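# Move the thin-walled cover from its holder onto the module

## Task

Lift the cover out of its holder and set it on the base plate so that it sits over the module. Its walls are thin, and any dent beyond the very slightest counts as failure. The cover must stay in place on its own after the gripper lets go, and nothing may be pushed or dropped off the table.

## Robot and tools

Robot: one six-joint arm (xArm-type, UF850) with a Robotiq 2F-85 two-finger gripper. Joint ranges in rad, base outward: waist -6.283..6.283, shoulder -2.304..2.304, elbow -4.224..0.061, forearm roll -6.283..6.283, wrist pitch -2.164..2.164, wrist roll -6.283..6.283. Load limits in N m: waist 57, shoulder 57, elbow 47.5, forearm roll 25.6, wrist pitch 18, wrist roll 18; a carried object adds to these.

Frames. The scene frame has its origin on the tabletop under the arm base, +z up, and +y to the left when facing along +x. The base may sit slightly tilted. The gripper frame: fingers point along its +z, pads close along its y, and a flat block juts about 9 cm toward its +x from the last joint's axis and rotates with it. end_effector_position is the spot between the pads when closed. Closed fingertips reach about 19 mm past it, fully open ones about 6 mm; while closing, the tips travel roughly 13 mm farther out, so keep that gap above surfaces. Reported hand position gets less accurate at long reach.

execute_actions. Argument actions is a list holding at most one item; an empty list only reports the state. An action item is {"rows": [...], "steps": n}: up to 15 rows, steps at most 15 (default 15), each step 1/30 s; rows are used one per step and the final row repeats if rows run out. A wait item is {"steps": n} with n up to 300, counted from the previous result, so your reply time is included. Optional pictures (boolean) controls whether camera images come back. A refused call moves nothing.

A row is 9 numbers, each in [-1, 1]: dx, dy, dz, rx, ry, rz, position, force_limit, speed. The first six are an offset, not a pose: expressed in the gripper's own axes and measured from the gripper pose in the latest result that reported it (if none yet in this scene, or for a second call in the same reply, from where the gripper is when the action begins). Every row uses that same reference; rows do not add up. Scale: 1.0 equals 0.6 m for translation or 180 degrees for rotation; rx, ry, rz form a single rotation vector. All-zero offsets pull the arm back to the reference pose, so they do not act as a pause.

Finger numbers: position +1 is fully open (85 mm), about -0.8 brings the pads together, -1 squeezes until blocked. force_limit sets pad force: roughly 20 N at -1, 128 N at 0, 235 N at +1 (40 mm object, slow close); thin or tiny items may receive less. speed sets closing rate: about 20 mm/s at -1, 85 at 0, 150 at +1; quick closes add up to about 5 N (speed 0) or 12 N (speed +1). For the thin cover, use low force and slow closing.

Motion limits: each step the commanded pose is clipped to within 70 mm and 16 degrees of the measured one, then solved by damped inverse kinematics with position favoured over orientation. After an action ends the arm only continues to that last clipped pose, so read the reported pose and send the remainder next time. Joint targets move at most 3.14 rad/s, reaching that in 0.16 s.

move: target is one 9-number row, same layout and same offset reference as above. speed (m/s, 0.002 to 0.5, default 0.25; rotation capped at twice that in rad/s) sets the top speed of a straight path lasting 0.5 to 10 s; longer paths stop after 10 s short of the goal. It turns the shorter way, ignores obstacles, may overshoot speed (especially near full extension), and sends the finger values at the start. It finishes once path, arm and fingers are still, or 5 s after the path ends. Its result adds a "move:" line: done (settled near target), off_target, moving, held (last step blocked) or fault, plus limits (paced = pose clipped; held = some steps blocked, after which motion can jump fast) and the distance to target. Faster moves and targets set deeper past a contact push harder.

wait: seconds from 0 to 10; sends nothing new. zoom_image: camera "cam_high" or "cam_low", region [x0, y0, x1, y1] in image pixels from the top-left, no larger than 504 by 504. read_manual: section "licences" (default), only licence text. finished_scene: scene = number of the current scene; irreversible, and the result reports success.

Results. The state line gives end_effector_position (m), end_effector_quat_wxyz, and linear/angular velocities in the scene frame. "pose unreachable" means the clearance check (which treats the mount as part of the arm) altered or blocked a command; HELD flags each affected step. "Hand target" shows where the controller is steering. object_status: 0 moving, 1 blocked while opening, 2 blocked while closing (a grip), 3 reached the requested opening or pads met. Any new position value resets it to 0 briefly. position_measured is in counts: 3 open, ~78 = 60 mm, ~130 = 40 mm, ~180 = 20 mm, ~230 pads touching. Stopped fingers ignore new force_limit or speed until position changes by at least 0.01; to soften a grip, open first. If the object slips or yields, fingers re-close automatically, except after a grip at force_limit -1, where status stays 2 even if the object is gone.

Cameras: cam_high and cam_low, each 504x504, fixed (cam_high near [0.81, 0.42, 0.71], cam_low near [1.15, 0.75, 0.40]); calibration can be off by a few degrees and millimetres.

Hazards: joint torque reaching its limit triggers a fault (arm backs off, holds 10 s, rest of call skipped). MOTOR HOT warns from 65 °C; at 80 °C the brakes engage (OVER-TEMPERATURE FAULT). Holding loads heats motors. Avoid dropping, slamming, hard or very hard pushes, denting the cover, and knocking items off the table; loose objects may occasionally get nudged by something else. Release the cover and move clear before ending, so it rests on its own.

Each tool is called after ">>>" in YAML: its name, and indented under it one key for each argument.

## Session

>>> execute_actions:
  actions: []

Scene clock: 0.00 s of 5600.00 s.
end_effector_position=(+0.2150, -0.0689, +0.3239) position_measured=3 object_status=3 end_effector_quat_wxyz=(+0.600, +0.008, -0.674, +0.431) end_effector_velocity=(-0.000, -0.001, +0.000) end_effector_angular_velocity=(+0.000, -0.000, +0.002)
Joint positions: [ 0.232 -0.798 -0.826 -0.446 -1.684  0.574]
Joint velocities: [-0.     0.002  0.002 -0.002  0.     0.   ]
Hand target: +0.215, -0.069, +0.324; +0.600, +0.008, -0.674, +0.431

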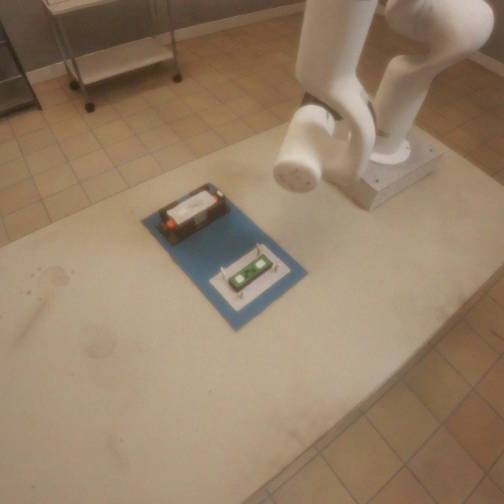

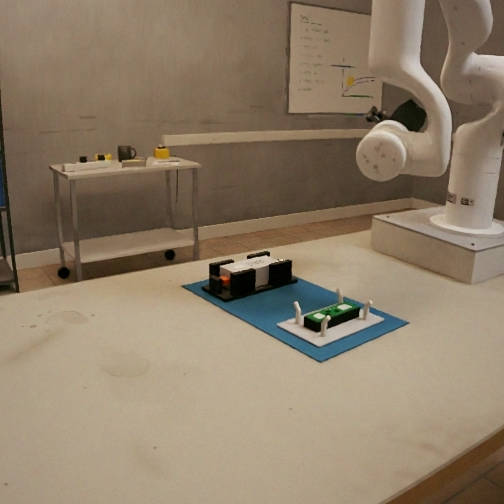

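>>> zoom_image:
  camera: "cam_high"
  region: [140, 170, 260, 260]

>>> zoom_image:
  camera: "cam_low"
  region: [190, 240, 320, 320]

>>> zoom_image:
  camera: "cam_high"
  region: [200, 235, 320, 325]

>>> zoom_image:
  camera: "cam_low"
  region: [270, 275, 400, 360]

Region (140, 170, 260, 260) of cam_high's 504x504 image, scaled by 4.200, with more detail than that image has; it fills the top 378 rows of this view, and the rest is white.

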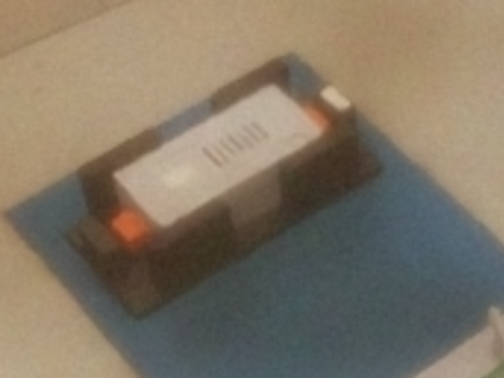

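Region (190, 240, 320, 320) of cam_low's 504x504 image, scaled by 3.877, with more detail than that image has; it fills the top 310 rows of this view, and the rest is white.

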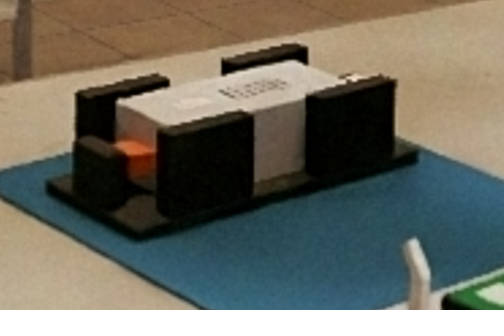

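Region (200, 235, 320, 325) of cam_high's 504x504 image, scaled by 4.200, with more detail than that image has; it fills the top 378 rows of this view, and the rest is white.

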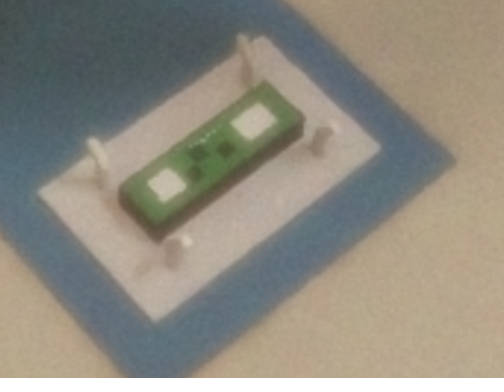

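Region (270, 275, 400, 360) of cam_low's 504x504 image, scaled by 3.877, with more detail than that image has; it fills the top 330 rows of this view, and the rest is white.

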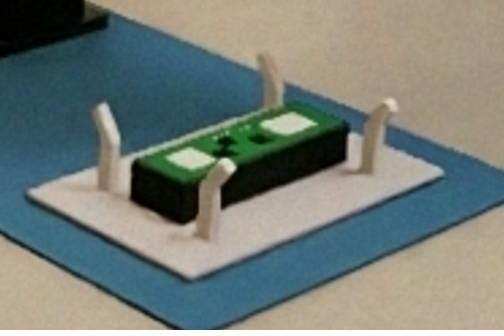

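>>> move:
  target: [-0.4855,-0.1742,-0.4757,-0.2916,-0.4415,-0.0133,1,-1,-1]
  speed: 0.2

Scene clock: 35.83 s of 5600.00 s.
end_effector_position=(+0.5805, -0.1138, +0.1204) position_measured=3 object_status=3 end_effector_quat_wxyz=(-0.000, -0.039, +0.999, -0.001) end_effector_velocity=(+0.001, +0.000, -0.001) end_effector_angular_velocity=(+0.007, -0.004, +0.002)
Joint positions: [-0.164 -0.831 -1.245  0.046 -0.431 -0.324]
Joint velocities: [-0.003 -0.002 -0.002  0.018  0.002 -0.021]
Hand target: +0.581, -0.114, +0.120; +0.000, -0.039, +0.999, -0.000
Off the commanded pose: 0.000 m, 0 deg.
After step 90, 28.27 s passed at rest.
move: done

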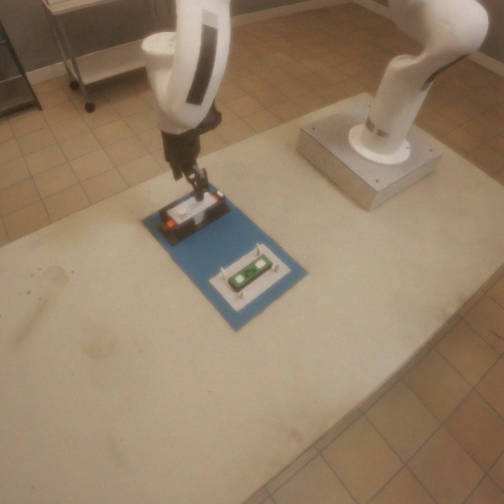

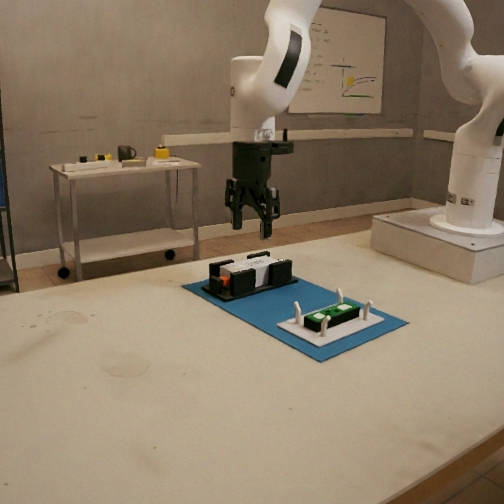

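>>> move:
  target: [0,0,0.088,0,0,0,1,-1,-1]
  speed: 0.06

>>> zoom_image:
  camera: "cam_high"
  region: [161, 177, 231, 242]

>>> zoom_image:
  camera: "cam_low"
  region: [215, 228, 295, 298]

Scene clock: 41.60 s of 5600.00 s.
end_effector_position=(+0.5807, -0.1139, +0.0678) position_measured=3 object_status=3 end_effector_quat_wxyz=(+0.000, -0.039, +0.999, -0.001) end_effector_velocity=(+0.000, -0.000, -0.001) end_effector_angular_velocity=(-0.000, -0.000, +0.001)
Joint positions: [-0.162 -0.931 -1.27   0.055 -0.356 -0.332]
Joint velocities: [ 0.    -0.002 -0.001 -0.001  0.001 -0.   ]
Hand target: +0.581, -0.114, +0.068; -0.000, -0.039, +0.999, -0.001
Off the commanded pose: 0.000 m, 0 deg.
After step 90, 1.57 s passed at rest.
move: done

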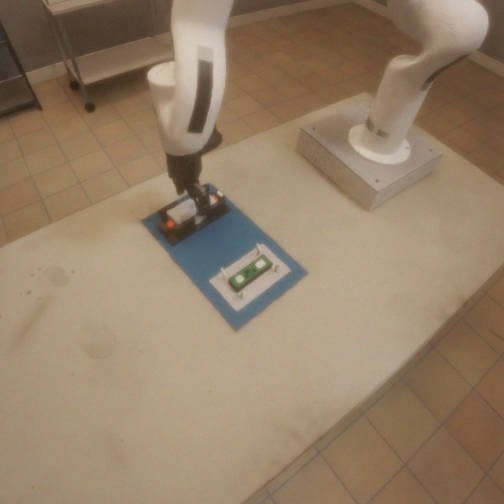

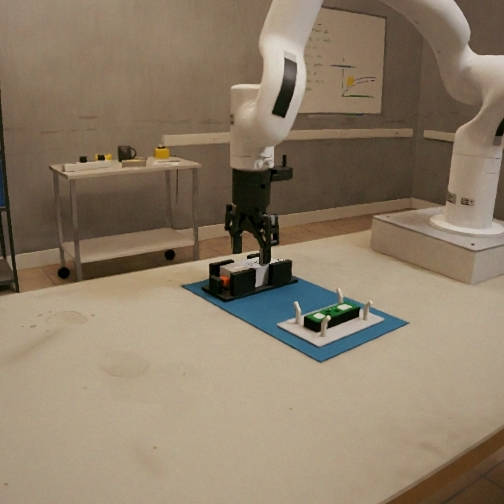

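Region (161, 177, 231, 242) of cam_high's 504x504 image, scaled by 7.200, with more detail than that image has; it fills the top 468 rows of this view, and the rest is white.

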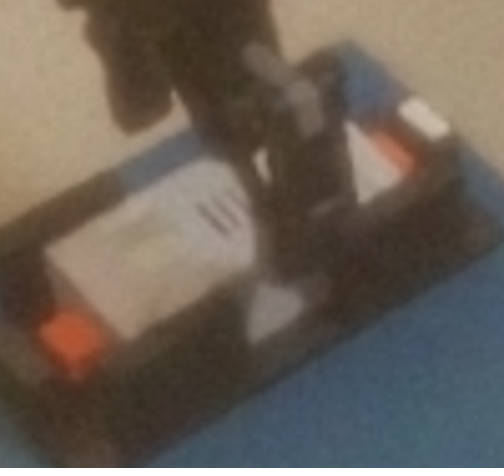

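Region (215, 228, 295, 298) of cam_low's 504x504 image, scaled by 6.300, with more detail than that image has; it fills the top 441 rows of this view, and the rest is white.

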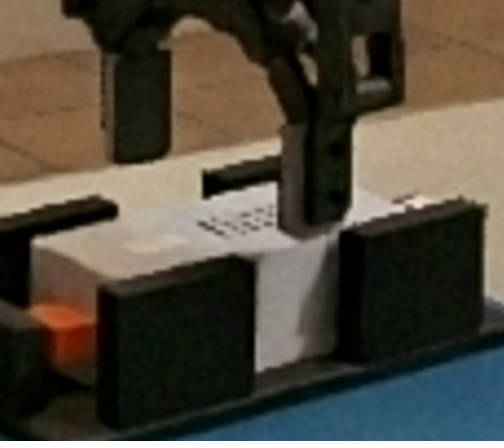

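>>> move:
  target: [0,0.004,0.042,0,0,0,0.5,-1,-1]
  speed: 0.025

>>> zoom_image:
  camera: "cam_low"
  region: [215, 228, 295, 298]

>>> execute_actions:
  actions:
    - {"rows":[[0,0,0,0,0,0,-1,-1,-1]],"steps":15}
  pictures: false

>>> execute_actions:
  actions:
    - {"steps":8}
  pictures: false

>>> execute_actions:
  actions:
    - {"steps":15}

>>> zoom_image:
  camera: "cam_low"
  region: [215, 228, 295, 298]

Scene clock: 58.30 s of 5600.00 s.
end_effector_position=(+0.5805, -0.1116, +0.0427) position_measured=66 object_status=0 end_effector_quat_wxyz=(+0.000, -0.039, +0.999, -0.001) end_effector_velocity=(-0.001, +0.000, -0.000) end_effector_angular_velocity=(+0.001, +0.001, -0.001)
Joint positions: [-0.157 -0.981 -1.285  0.061 -0.322 -0.334]
Joint velocities: [0.    0.    0.001 0.001 0.    0.   ]
Hand target: +0.581, -0.112, +0.043; +0.000, -0.039, +0.999, -0.001
Off the commanded pose: 0.000 m, 0 deg.
After step 90, 12.20 s passed at rest.
move: done

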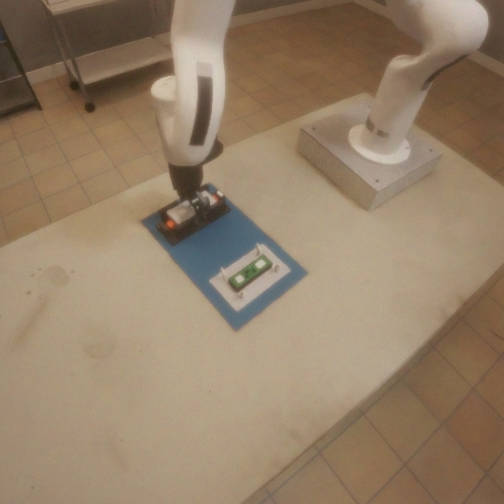

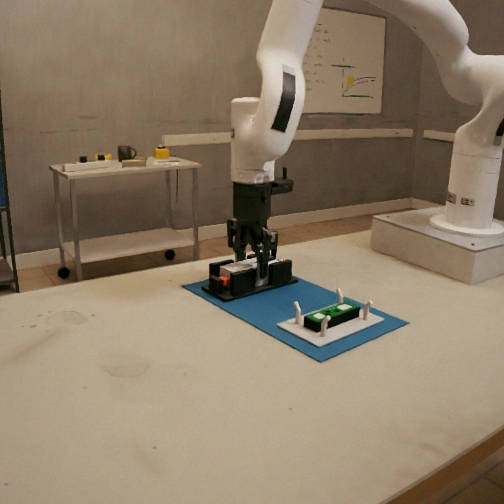

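Region (215, 228, 295, 298) of cam_low's 504x504 image, scaled by 6.300, with more detail than that image has; it fills the top 441 rows of this view, and the rest is white.

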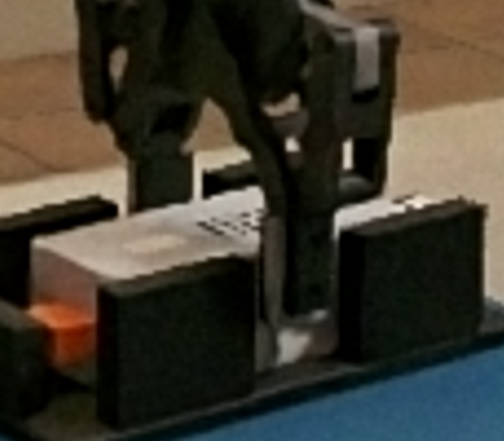

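Scene clock: 58.80 s of 5600.00 s.
end_effector_position=(+0.5810, -0.1122, +0.0429) position_measured=88 object_status=0 end_effector_quat_wxyz=(+0.001, -0.039, +0.999, -0.001) end_effector_velocity=(+0.002, -0.003, +0.001) end_effector_angular_velocity=(-0.002, -0.006, -0.002)
Joint positions: [-0.158 -0.98  -1.286  0.06  -0.321 -0.334]
Joint velocities: [-0.004  0.001 -0.001 -0.002  0.004 -0.   ]
Hand target: +0.581, -0.112, +0.043; +0.000, -0.039, +0.999, -0.001
Off the commanded pose: 0.001 m, 0 deg.
Steps of this call (steps 1 to 15: all 15 steps of this action). Readings (end_effector_position | what the end effector reports):
1: (+0.5805, -0.1116, +0.0427) | position_measured=66 object_status=0
2: (+0.5805, -0.1116, +0.0427) | position_measured=66 object_status=0
4: (+0.5805, -0.1116, +0.0427) | position_measured=69 object_status=0
8: (+0.5805, -0.1116, +0.0427) | position_measured=75 object_status=0
15: the state above

Scene clock: 59.07 s of 5600.00 s.
end_effector_position=(+0.5814, -0.1125, +0.0432) position_measured=99 object_status=0 end_effector_quat_wxyz=(+0.001, -0.039, +0.999, -0.001) end_effector_velocity=(-0.000, +0.002, -0.001) end_effector_angular_velocity=(+0.001, +0.002, -0.000)
Joint positions: [-0.158 -0.98  -1.286  0.06  -0.321 -0.334]
Joint velocities: [ 0.003 -0.002 -0.     0.002 -0.     0.001]
Hand target: +0.581, -0.112, +0.043; +0.000, -0.039, +0.999, -0.001
Off the commanded pose: 0.001 m, 0 deg.
Steps of this call (steps 1 to 8: nothing new was sent). Readings (end_effector_position | what the end effector reports):
1: (+0.5811, -0.1123, +0.0430) | position_measured=89 object_status=0
2: (+0.5812, -0.1124, +0.0430) | position_measured=91 object_status=0
4: (+0.5813, -0.1125, +0.0431) | position_measured=94 object_status=0
8: the state above

Scene clock: 59.57 s of 5600.00 s.
end_effector_position=(+0.5809, -0.1117, +0.0428) position_measured=100 object_status=2 end_effector_quat_wxyz=(+0.001, -0.039, +0.999, -0.001) end_effector_velocity=(+0.000, -0.000, +0.001) end_effector_angular_velocity=(-0.001, -0.000, +0.002)
Joint positions: [-0.157 -0.981 -1.286  0.061 -0.321 -0.334]
Joint velocities: [ 0.     0.001 -0.    -0.002 -0.001  0.   ]
Hand target: +0.581, -0.112, +0.043; +0.000, -0.039, +0.999, -0.001
Off the commanded pose: 0.000 m, 0 deg.
Steps of this call (steps 1 to 15: nothing new was sent). Readings (end_effector_position | what the end effector reports):
1: (+0.5813, -0.1124, +0.0432) | position_measured=99 object_status=0
2: (+0.5813, -0.1123, +0.0431) | position_measured=100 object_status=0
4: (+0.5812, -0.1122, +0.0431) | position_measured=100 object_status=0
8: (+0.5811, -0.1119, +0.0430) | position_measured=100 object_status=2
15: the state above

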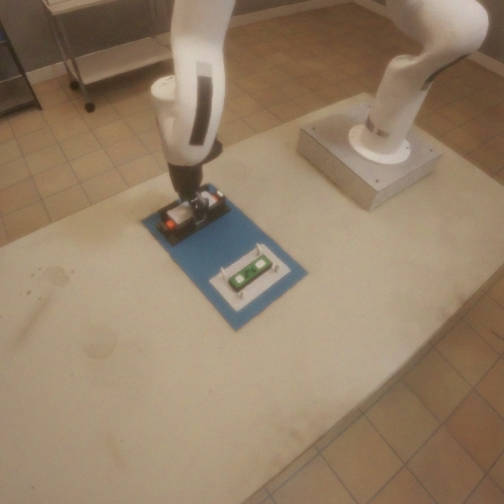

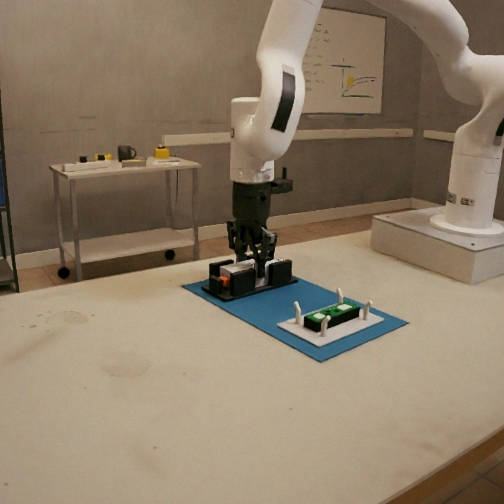

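Region (215, 228, 295, 298) of cam_low's 504x504 image, scaled by 6.300, with more detail than that image has; it fills the top 441 rows of this view, and the rest is white.

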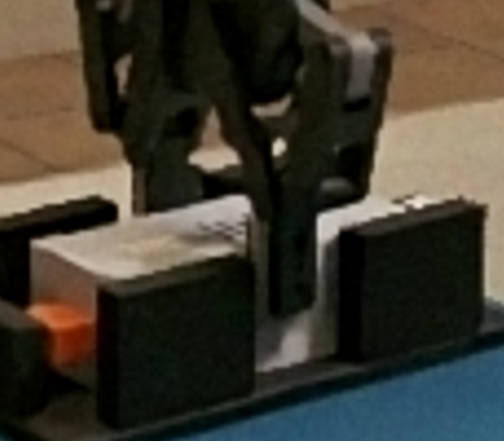

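>>> execute_actions:
  actions:
    - {"rows":[[0,0,0,0,0,0,0.42,-1,-1]],"steps":15}
  pictures: false

>>> move:
  target: [0.003,-0.0045,0,0,0,0,0.42,-1,-1]
  speed: 0.01

>>> execute_actions:
  actions:
    - {"rows":[[0,0,0,0,0,0,-1,-1,-1]],"steps":8}
  pictures: false

>>> execute_actions:
  actions:
    - {"steps":4}
  pictures: false

>>> execute_actions:
  actions:
    - {"steps":15}

>>> zoom_image:
  camera: "cam_low"
  region: [215, 228, 295, 298]

Scene clock: 71.53 s of 5600.00 s.
end_effector_position=(+0.5790, -0.1105, +0.0420) position_measured=78 object_status=0 end_effector_quat_wxyz=(-0.002, -0.040, +0.999, +0.000) end_effector_velocity=(+0.002, -0.002, +0.002) end_effector_angular_velocity=(-0.001, -0.005, -0.002)
Joint positions: [-0.156 -0.981 -1.284  0.061 -0.324 -0.334]
Joint velocities: [-0.003  0.003 -0.001 -0.001  0.001  0.   ]
Hand target: +0.581, -0.112, +0.043; +0.001, -0.039, +0.999, -0.001
Off the commanded pose: 0.002 m, 0 deg.
Steps of this call (steps 1 to 90: nothing new was sent; then 8.47 s passed at rest; steps 91 to 105: all 15 steps of this action). Readings (end_effector_position | what the end effector reports):
91: (+0.5806, -0.1116, +0.0427) | position_measured=100 object_status=0
92: (+0.5806, -0.1116, +0.0426) | position_measured=100 object_status=0
94: (+0.5804, -0.1114, +0.0425) | position_measured=97 object_status=0
98: (+0.5801, -0.1109, +0.0422) | position_measured=90 object_status=0
105: the state above

Scene clock: 72.50 s of 5600.00 s.
end_effector_position=(+0.5790, -0.1143, +0.0427) position_measured=76 object_status=3 end_effector_quat_wxyz=(+0.000, -0.039, +0.999, -0.001) end_effector_velocity=(-0.001, +0.000, -0.001) end_effector_angular_velocity=(+0.001, +0.002, -0.000)
Joint positions: [-0.162 -0.979 -1.282  0.061 -0.32  -0.339]
Joint velocities: [-0.    -0.001  0.001  0.001  0.    -0.001]
Hand target: +0.579, -0.114, +0.043; +0.000, -0.039, +0.999, -0.001
Off the commanded pose: 0.000 m, 0 deg.
move: done

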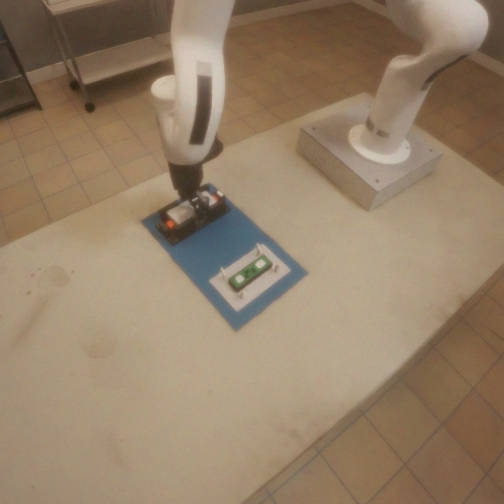

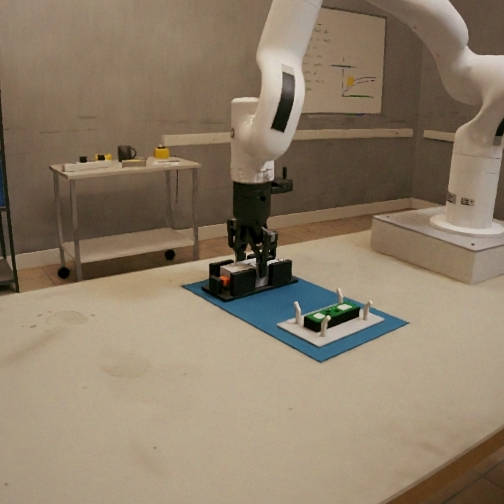

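Scene clock: 72.77 s of 5600.00 s.
end_effector_position=(+0.5790, -0.1143, +0.0427) position_measured=85 object_status=0 end_effector_quat_wxyz=(+0.000, -0.039, +0.999, -0.001) end_effector_velocity=(+0.000, -0.000, +0.000) end_effector_angular_velocity=(-0.000, -0.001, +0.001)
Joint positions: [-0.162 -0.979 -1.282  0.061 -0.32  -0.339]
Joint velocities: [-0.     0.001  0.    -0.001  0.    -0.   ]
Hand target: +0.579, -0.114, +0.043; +0.000, -0.039, +0.999, -0.001
Off the commanded pose: 0.000 m, 0 deg.
Steps of this call (steps 1 to 8: all 8 steps of this action). Readings (end_effector_position | what the end effector reports):
1: (+0.5790, -0.1143, +0.0427) | position_measured=76 object_status=0
2: (+0.5790, -0.1143, +0.0427) | position_measured=76 object_status=0
4: (+0.5790, -0.1143, +0.0427) | position_measured=79 object_status=0
8: the state above

Scene clock: 72.90 s of 5600.00 s.
end_effector_position=(+0.5788, -0.1140, +0.0427) position_measured=92 object_status=0 end_effector_quat_wxyz=(-0.000, -0.040, +0.999, -0.000) end_effector_velocity=(-0.002, +0.004, +0.000) end_effector_angular_velocity=(+0.002, +0.007, +0.006)
Joint positions: [-0.162 -0.979 -1.282  0.061 -0.321 -0.339]
Joint velocities: [ 0.006  0.001  0.001  0.001 -0.007 -0.001]
Hand target: +0.579, -0.114, +0.043; +0.000, -0.039, +0.999, -0.001
Off the commanded pose: 0.000 m, 0 deg.
Steps of this call (steps 1 to 4: nothing new was sent). Readings (end_effector_position | what the end effector reports):
1: (+0.5790, -0.1143, +0.0427) | position_measured=87 object_status=0
2: (+0.5789, -0.1143, +0.0427) | position_measured=89 object_status=0
4: the state above

Scene clock: 73.40 s of 5600.00 s.
end_effector_position=(+0.5790, -0.1141, +0.0429) position_measured=100 object_status=2 end_effector_quat_wxyz=(-0.000, -0.040, +0.999, -0.000) end_effector_velocity=(+0.001, -0.001, +0.001) end_effector_angular_velocity=(-0.001, -0.002, +0.000)
Joint positions: [-0.162 -0.979 -1.282  0.061 -0.321 -0.339]
Joint velocities: [-0.001  0.001 -0.    -0.001  0.001  0.   ]
Hand target: +0.579, -0.114, +0.043; +0.000, -0.039, +0.999, -0.001
Off the commanded pose: 0.000 m, 0 deg.
Steps of this call (steps 1 to 15: nothing new was sent). Readings (end_effector_position | what the end effector reports):
1: (+0.5788, -0.1139, +0.0427) | position_measured=94 object_status=0
2: (+0.5788, -0.1139, +0.0428) | position_measured=96 object_status=0
4: (+0.5789, -0.1139, +0.0430) | position_measured=99 object_status=0
8: (+0.5789, -0.1140, +0.0429) | position_measured=100 object_status=0
15: the state above

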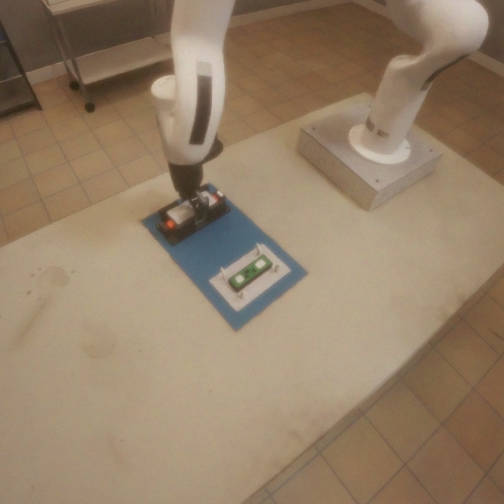

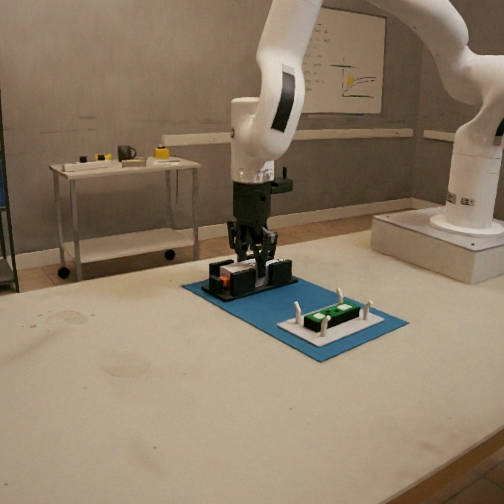

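Region (215, 228, 295, 298) of cam_low's 504x504 image, scaled by 6.300, with more detail than that image has; it fills the top 441 rows of this view, and the rest is white.

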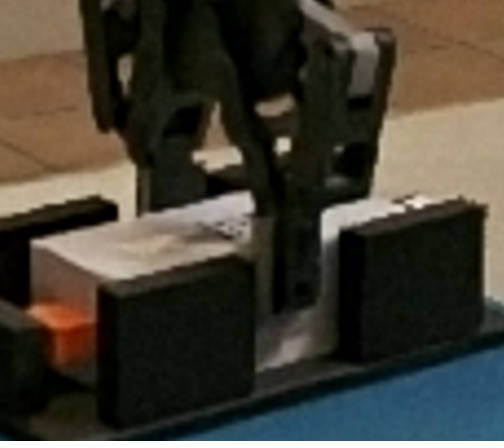

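>>> execute_actions:
  actions:
    - {"rows":[[0,0.001,0,0,0,0,-1,-1,-1],[0,0.001,0,0,0,0,-1,-1,-1],[0,0.001,0,0,0,0,-1,-1,-1],[0,0.001,0,0,0,0,-1,-1,-1],[0,0.001,0,0,0,0,-0.98,-0.84,-1]],"steps":15}
  pictures: false

>>> move:
  target: [0,0,-0.01,0,0,0,-0.98,-0.84,-1]
  speed: 0.004

>>> zoom_image:
  camera: "cam_low"
  region: [215, 228, 295, 298]

Scene clock: 84.33 s of 5600.00 s.
end_effector_position=(+0.5790, -0.1138, +0.0430) position_measured=104 object_status=2 end_effector_quat_wxyz=(+0.000, -0.040, +0.999, -0.001) end_effector_velocity=(-0.000, +0.000, +0.000) end_effector_angular_velocity=(-0.000, +0.000, +0.001)
Joint positions: [-0.161 -0.978 -1.282  0.061 -0.321 -0.338]
Joint velocities: [ 0.001  0.001  0.001 -0.     0.     0.   ]
Hand target: +0.579, -0.114, +0.043; -0.000, -0.040, +0.999, -0.000
Off the commanded pose: 0.000 m, 0 deg.
Steps of this call (steps 1 to 90: nothing new was sent; then 7.43 s passed at rest; steps 91 to 105: all 15 steps of this action). Readings (end_effector_position | what the end effector reports):
91: (+0.5790, -0.1143, +0.0427) | position_measured=100 object_status=2
92: (+0.5789, -0.1141, +0.0427) | position_measured=100 object_status=2
94: (+0.5789, -0.1140, +0.0427) | position_measured=100 object_status=2
98: (+0.5790, -0.1139, +0.0429) | position_measured=102 object_status=0
105: the state above

Scene clock: 86.30 s of 5600.00 s.
end_effector_position=(+0.5789, -0.1136, +0.0489) position_measured=105 object_status=2 end_effector_quat_wxyz=(-0.000, -0.040, +0.999, -0.000) end_effector_velocity=(-0.001, +0.000, -0.001) end_effector_angular_velocity=(+0.001, +0.002, -0.001)
Joint positions: [-0.161 -0.966 -1.277  0.06  -0.328 -0.337]
Joint velocities: [-0.    -0.001  0.002  0.001  0.001  0.   ]
Hand target: +0.579, -0.114, +0.049; +0.000, -0.040, +0.999, -0.001
Off the commanded pose: 0.000 m, 0 deg.
move: done

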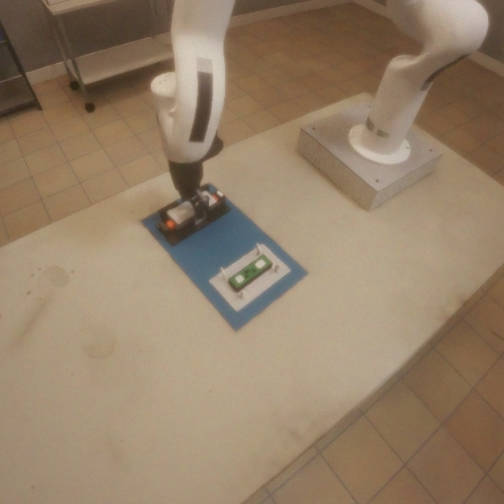

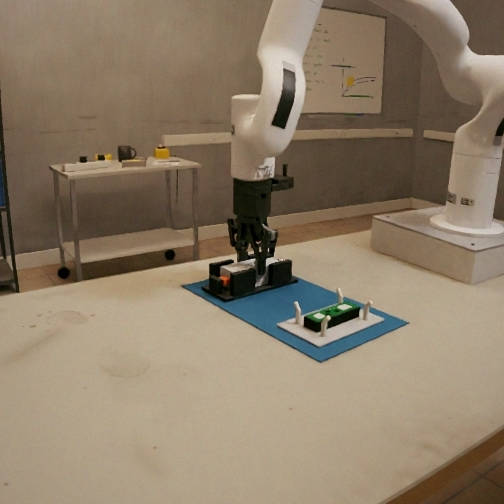

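Region (215, 228, 295, 298) of cam_low's 504x504 image, scaled by 6.300, with more detail than that image has; it fills the top 441 rows of this view, and the rest is white.

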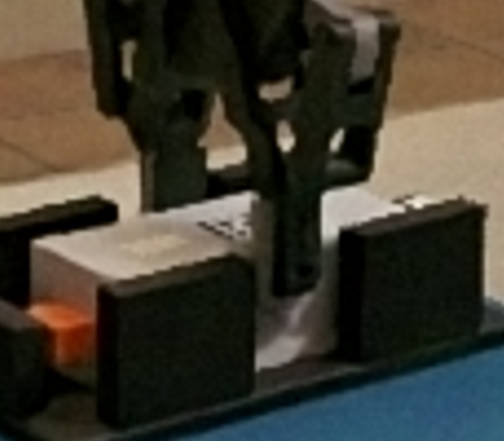

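>>> execute_actions:
  actions:
    - {"rows":[[0,0,0.002,0,0,0,0.36,-1,-1]],"steps":15}
  pictures: false

>>> move:
  target: [0,0,0.012,0,0,0,0.36,-1,-1]
  speed: 0.02

>>> move:
  target: [0,0,0,0,0,0,-1,-0.74,-1]
  speed: 0.02

>>> move:
  target: [0,0,-0.009,0,0,0,-1,-0.74,-1]
  speed: 0.004

>>> zoom_image:
  camera: "cam_low"
  region: [215, 228, 295, 298]

Scene clock: 96.80 s of 5600.00 s.
end_effector_position=(+0.5798, -0.1139, +0.0483) position_measured=85 object_status=0 end_effector_quat_wxyz=(+0.001, -0.039, +0.999, -0.001) end_effector_velocity=(-0.006, +0.002, -0.004) end_effector_angular_velocity=(+0.003, +0.015, +0.003)
Joint positions: [-0.162 -0.968 -1.279  0.06  -0.326 -0.337]
Joint velocities: [ 0.001 -0.004  0.006 -0.001 -0.005 -0.001]
Hand target: +0.579, -0.114, +0.048; -0.000, -0.040, +0.999, -0.000
Off the commanded pose: 0.001 m, 0 deg.
Steps of this call (steps 1 to 90: nothing new was sent; then 7.00 s passed at rest; steps 91 to 105: all 15 steps of this action). Readings (end_effector_position | what the end effector reports):
91: (+0.5790, -0.1137, +0.0490) | position_measured=105 object_status=0
92: (+0.5791, -0.1137, +0.0487) | position_measured=105 object_status=0
94: (+0.5792, -0.1137, +0.0485) | position_measured=102 object_status=0
98: (+0.5800, -0.1138, +0.0488) | position_measured=96 object_status=0
105: the state above

Scene clock: 97.73 s of 5600.00 s.
end_effector_position=(+0.5791, -0.1137, +0.0407) position_measured=84 object_status=3 end_effector_quat_wxyz=(+0.000, -0.040, +0.999, -0.001) end_effector_velocity=(-0.000, +0.000, -0.001) end_effector_angular_velocity=(+0.001, +0.001, -0.002)
Joint positions: [-0.161 -0.983 -1.283  0.061 -0.318 -0.339]
Joint velocities: [ 0.    -0.002 -0.     0.002  0.001 -0.   ]
Hand target: +0.579, -0.114, +0.041; +0.000, -0.040, +0.999, -0.001
Off the commanded pose: 0.000 m, 0 deg.
move: done

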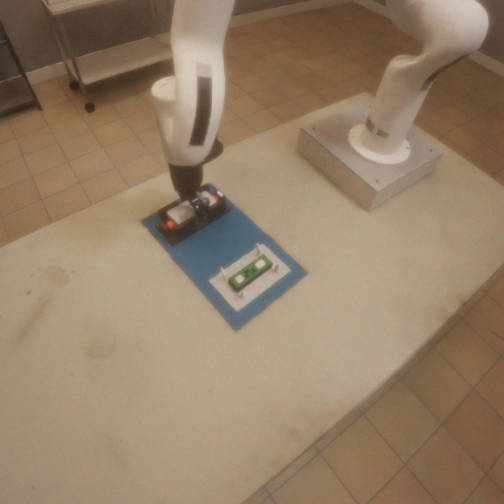

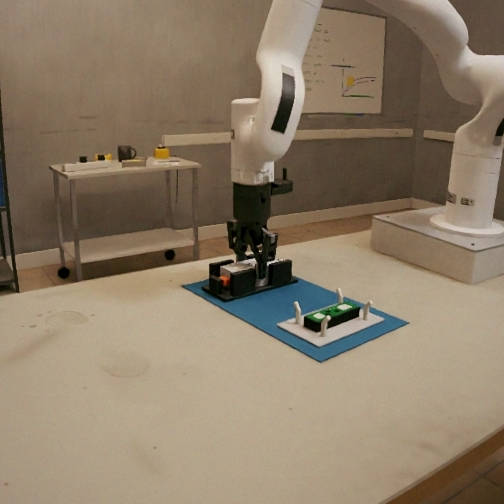

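Scene clock: 98.50 s of 5600.00 s.
end_effector_position=(+0.5794, -0.1137, +0.0413) position_measured=107 object_status=2 end_effector_quat_wxyz=(+0.000, -0.040, +0.999, -0.000) end_effector_velocity=(-0.001, -0.000, -0.001) end_effector_angular_velocity=(-0.000, +0.001, +0.000)
Joint positions: [-0.161 -0.982 -1.284  0.061 -0.319 -0.339]
Joint velocities: [-0.    -0.002  0.    -0.001  0.001  0.   ]
Hand target: +0.579, -0.114, +0.041; +0.000, -0.040, +0.999, -0.001
Off the commanded pose: 0.001 m, 0 deg.
move: done

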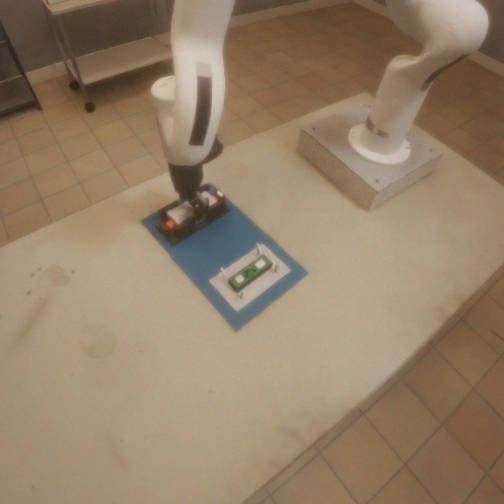

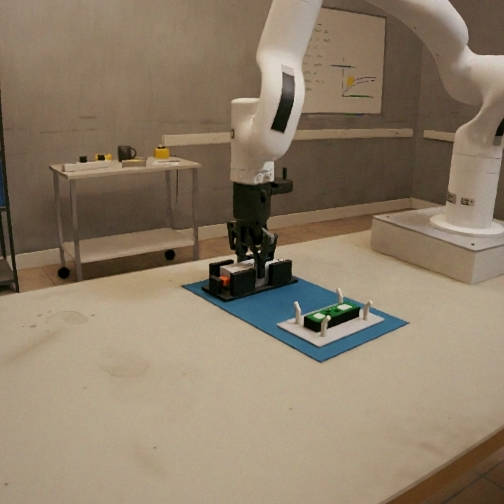

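Scene clock: 100.07 s of 5600.00 s.
end_effector_position=(+0.5791, -0.1136, +0.0466) position_measured=108 object_status=2 end_effector_quat_wxyz=(-0.000, -0.040, +0.999, -0.000) end_effector_velocity=(+0.001, -0.000, +0.000) end_effector_angular_velocity=(-0.000, -0.002, -0.000)
Joint positions: [-0.161 -0.972 -1.28   0.06  -0.326 -0.338]
Joint velocities: [ 0.    -0.    -0.001  0.     0.001  0.   ]
Hand target: +0.579, -0.114, +0.047; +0.000, -0.040, +0.999, -0.000
Off the commanded pose: 0.000 m, 0 deg.
move: done

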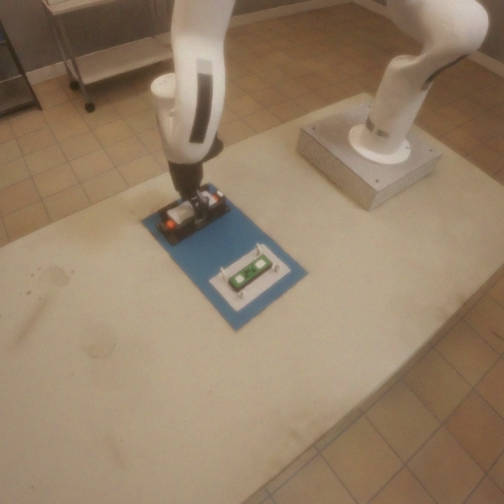

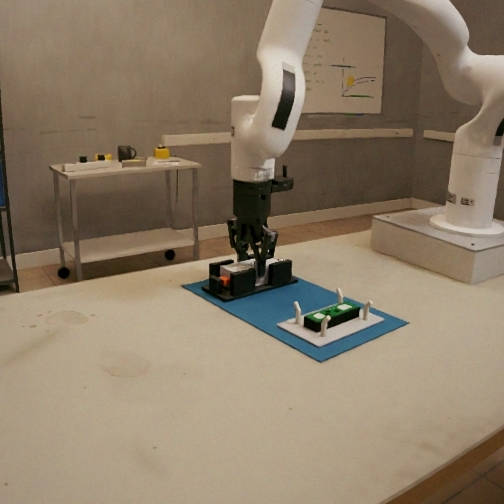

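Region (215, 228, 295, 298) of cam_low's 504x504 image, scaled by 6.300, with more detail than that image has; it fills the top 441 rows of this view, and the rest is white.

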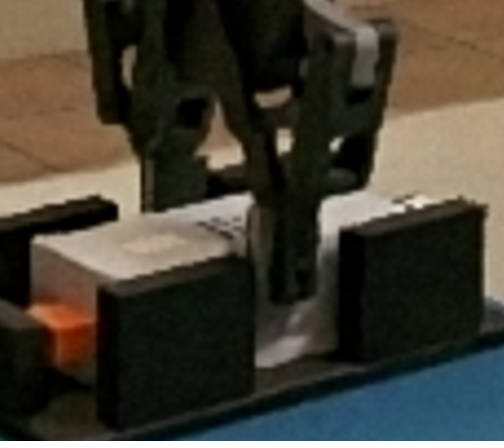

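>>> execute_actions:
  actions:
    - {"rows":[[0,0,0.002,0,0,0,-1,-0.74,-1],[0,0,0.002,0,0,0,-1,-0.74,-1],[0,0,0.002,0,0,0,-1,-0.74,-1],[0,0,0.002,0,0,0,-1,-0.74,-1],[0,0,0.002,0,0,0,-1,-0.74,-1],[0,0,0.002,0,0,0,-0.98,-0.65,-1]],"steps":15}
  pictures: false

>>> move:
  target: [0,0,-0.01,0,0,0,-0.98,-0.65,-1]
  speed: 0.004

>>> zoom_image:
  camera: "cam_low"
  region: [215, 228, 295, 298]

Scene clock: 108.63 s of 5600.00 s.
end_effector_position=(+0.5797, -0.1137, +0.0462) position_measured=111 object_status=0 end_effector_quat_wxyz=(+0.000, -0.040, +0.999, -0.000) end_effector_velocity=(+0.001, -0.000, -0.000) end_effector_angular_velocity=(-0.001, -0.002, +0.001)
Joint positions: [-0.161 -0.973 -1.281  0.06  -0.325 -0.338]
Joint velocities: [ 0.    -0.001 -0.001 -0.001  0.002 -0.   ]
Hand target: +0.579, -0.114, +0.045; -0.000, -0.040, +0.999, -0.000
Off the commanded pose: 0.001 m, 0 deg.
Steps of this call (steps 1 to 90: nothing new was sent; then 5.07 s passed at rest; steps 91 to 105: all 15 steps of this action). Readings (end_effector_position | what the end effector reports):
91: (+0.5793, -0.1137, +0.0466) | position_measured=108 object_status=2
92: (+0.5794, -0.1137, +0.0464) | position_measured=108 object_status=2
94: (+0.5796, -0.1137, +0.0463) | position_measured=108 object_status=2
98: (+0.5797, -0.1137, +0.0463) | position_measured=109 object_status=0
105: the state above

Scene clock: 110.60 s of 5600.00 s.
end_effector_position=(+0.5795, -0.1137, +0.0519) position_measured=111 object_status=2 end_effector_quat_wxyz=(+0.000, -0.040, +0.999, -0.000) end_effector_velocity=(+0.000, -0.000, +0.001) end_effector_angular_velocity=(-0.000, -0.001, +0.000)
Joint positions: [-0.161 -0.961 -1.277  0.059 -0.333 -0.337]
Joint velocities: [ 0.     0.002  0.    -0.     0.     0.   ]
Hand target: +0.580, -0.114, +0.052; +0.000, -0.040, +0.999, -0.000
Off the commanded pose: 0.000 m, 0 deg.
move: done

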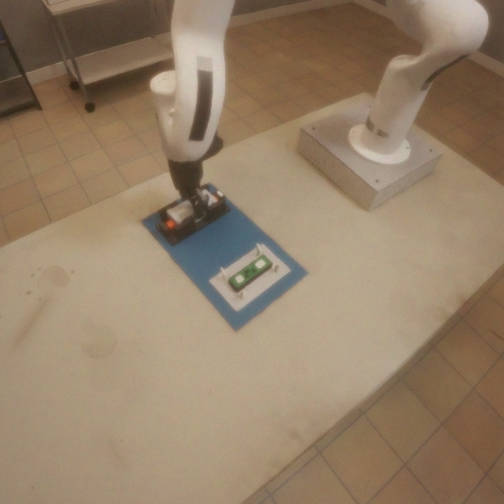

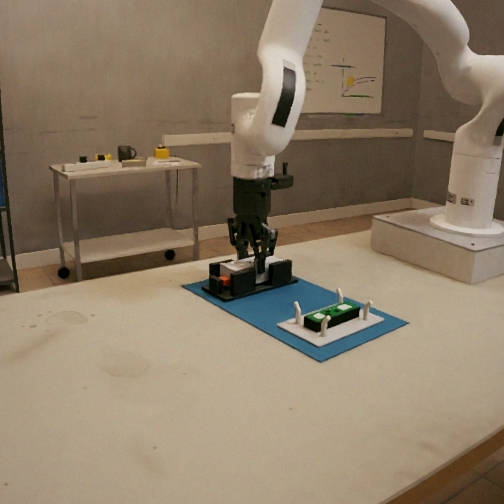

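Region (215, 228, 295, 298) of cam_low's 504x504 image, scaled by 6.300, with more detail than that image has; it fills the top 441 rows of this view, and the rest is white.

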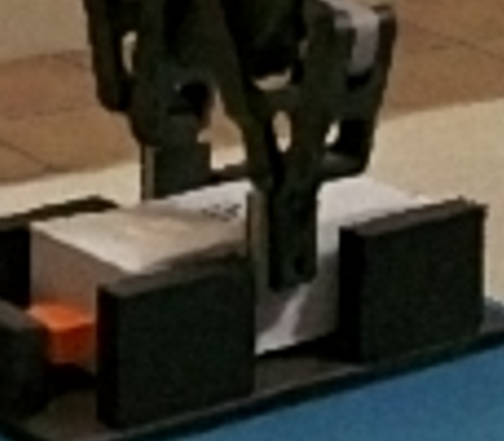

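Lifting now.

>>> move:
  target: [0,0,-0.045,0,0,0,-0.98,-0.65,-1]
  speed: 0.006

>>> zoom_image:
  camera: "cam_low"
  region: [205, 218, 300, 303]

Scene clock: 119.97 s of 5600.00 s.
end_effector_position=(+0.5795, -0.1136, +0.0789) position_measured=111 object_status=2 end_effector_quat_wxyz=(+0.000, -0.040, +0.999, -0.000) end_effector_velocity=(-0.000, +0.000, +0.001) end_effector_angular_velocity=(-0.000, -0.000, +0.001)
Joint positions: [-0.162 -0.908 -1.259  0.053 -0.369 -0.331]
Joint velocities: [-0.     0.003  0.002 -0.001 -0.     0.   ]
Hand target: +0.579, -0.114, +0.079; +0.000, -0.040, +0.999, -0.000
Off the commanded pose: 0.000 m, 0 deg.
After step 90, 1.67 s passed at rest.
move: done

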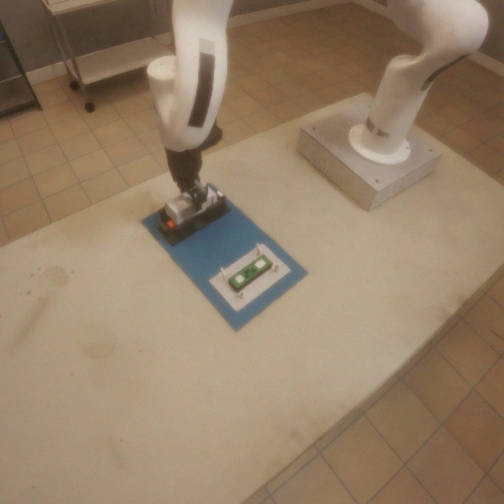

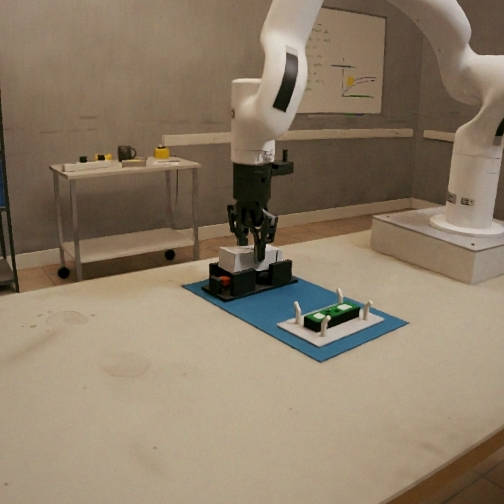

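Region (205, 218, 300, 303) of cam_low's 504x504 image, scaled by 5.305, with more detail than that image has; it fills the top 451 rows of this view, and the rest is white.

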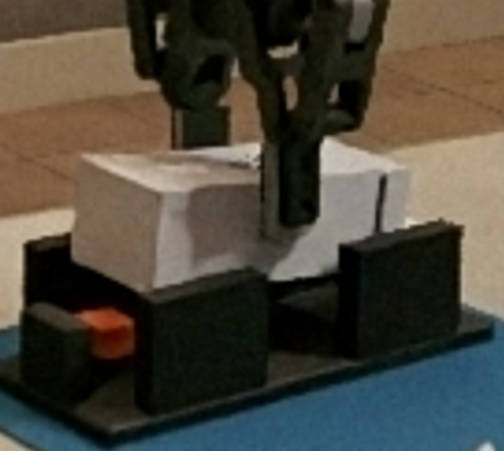

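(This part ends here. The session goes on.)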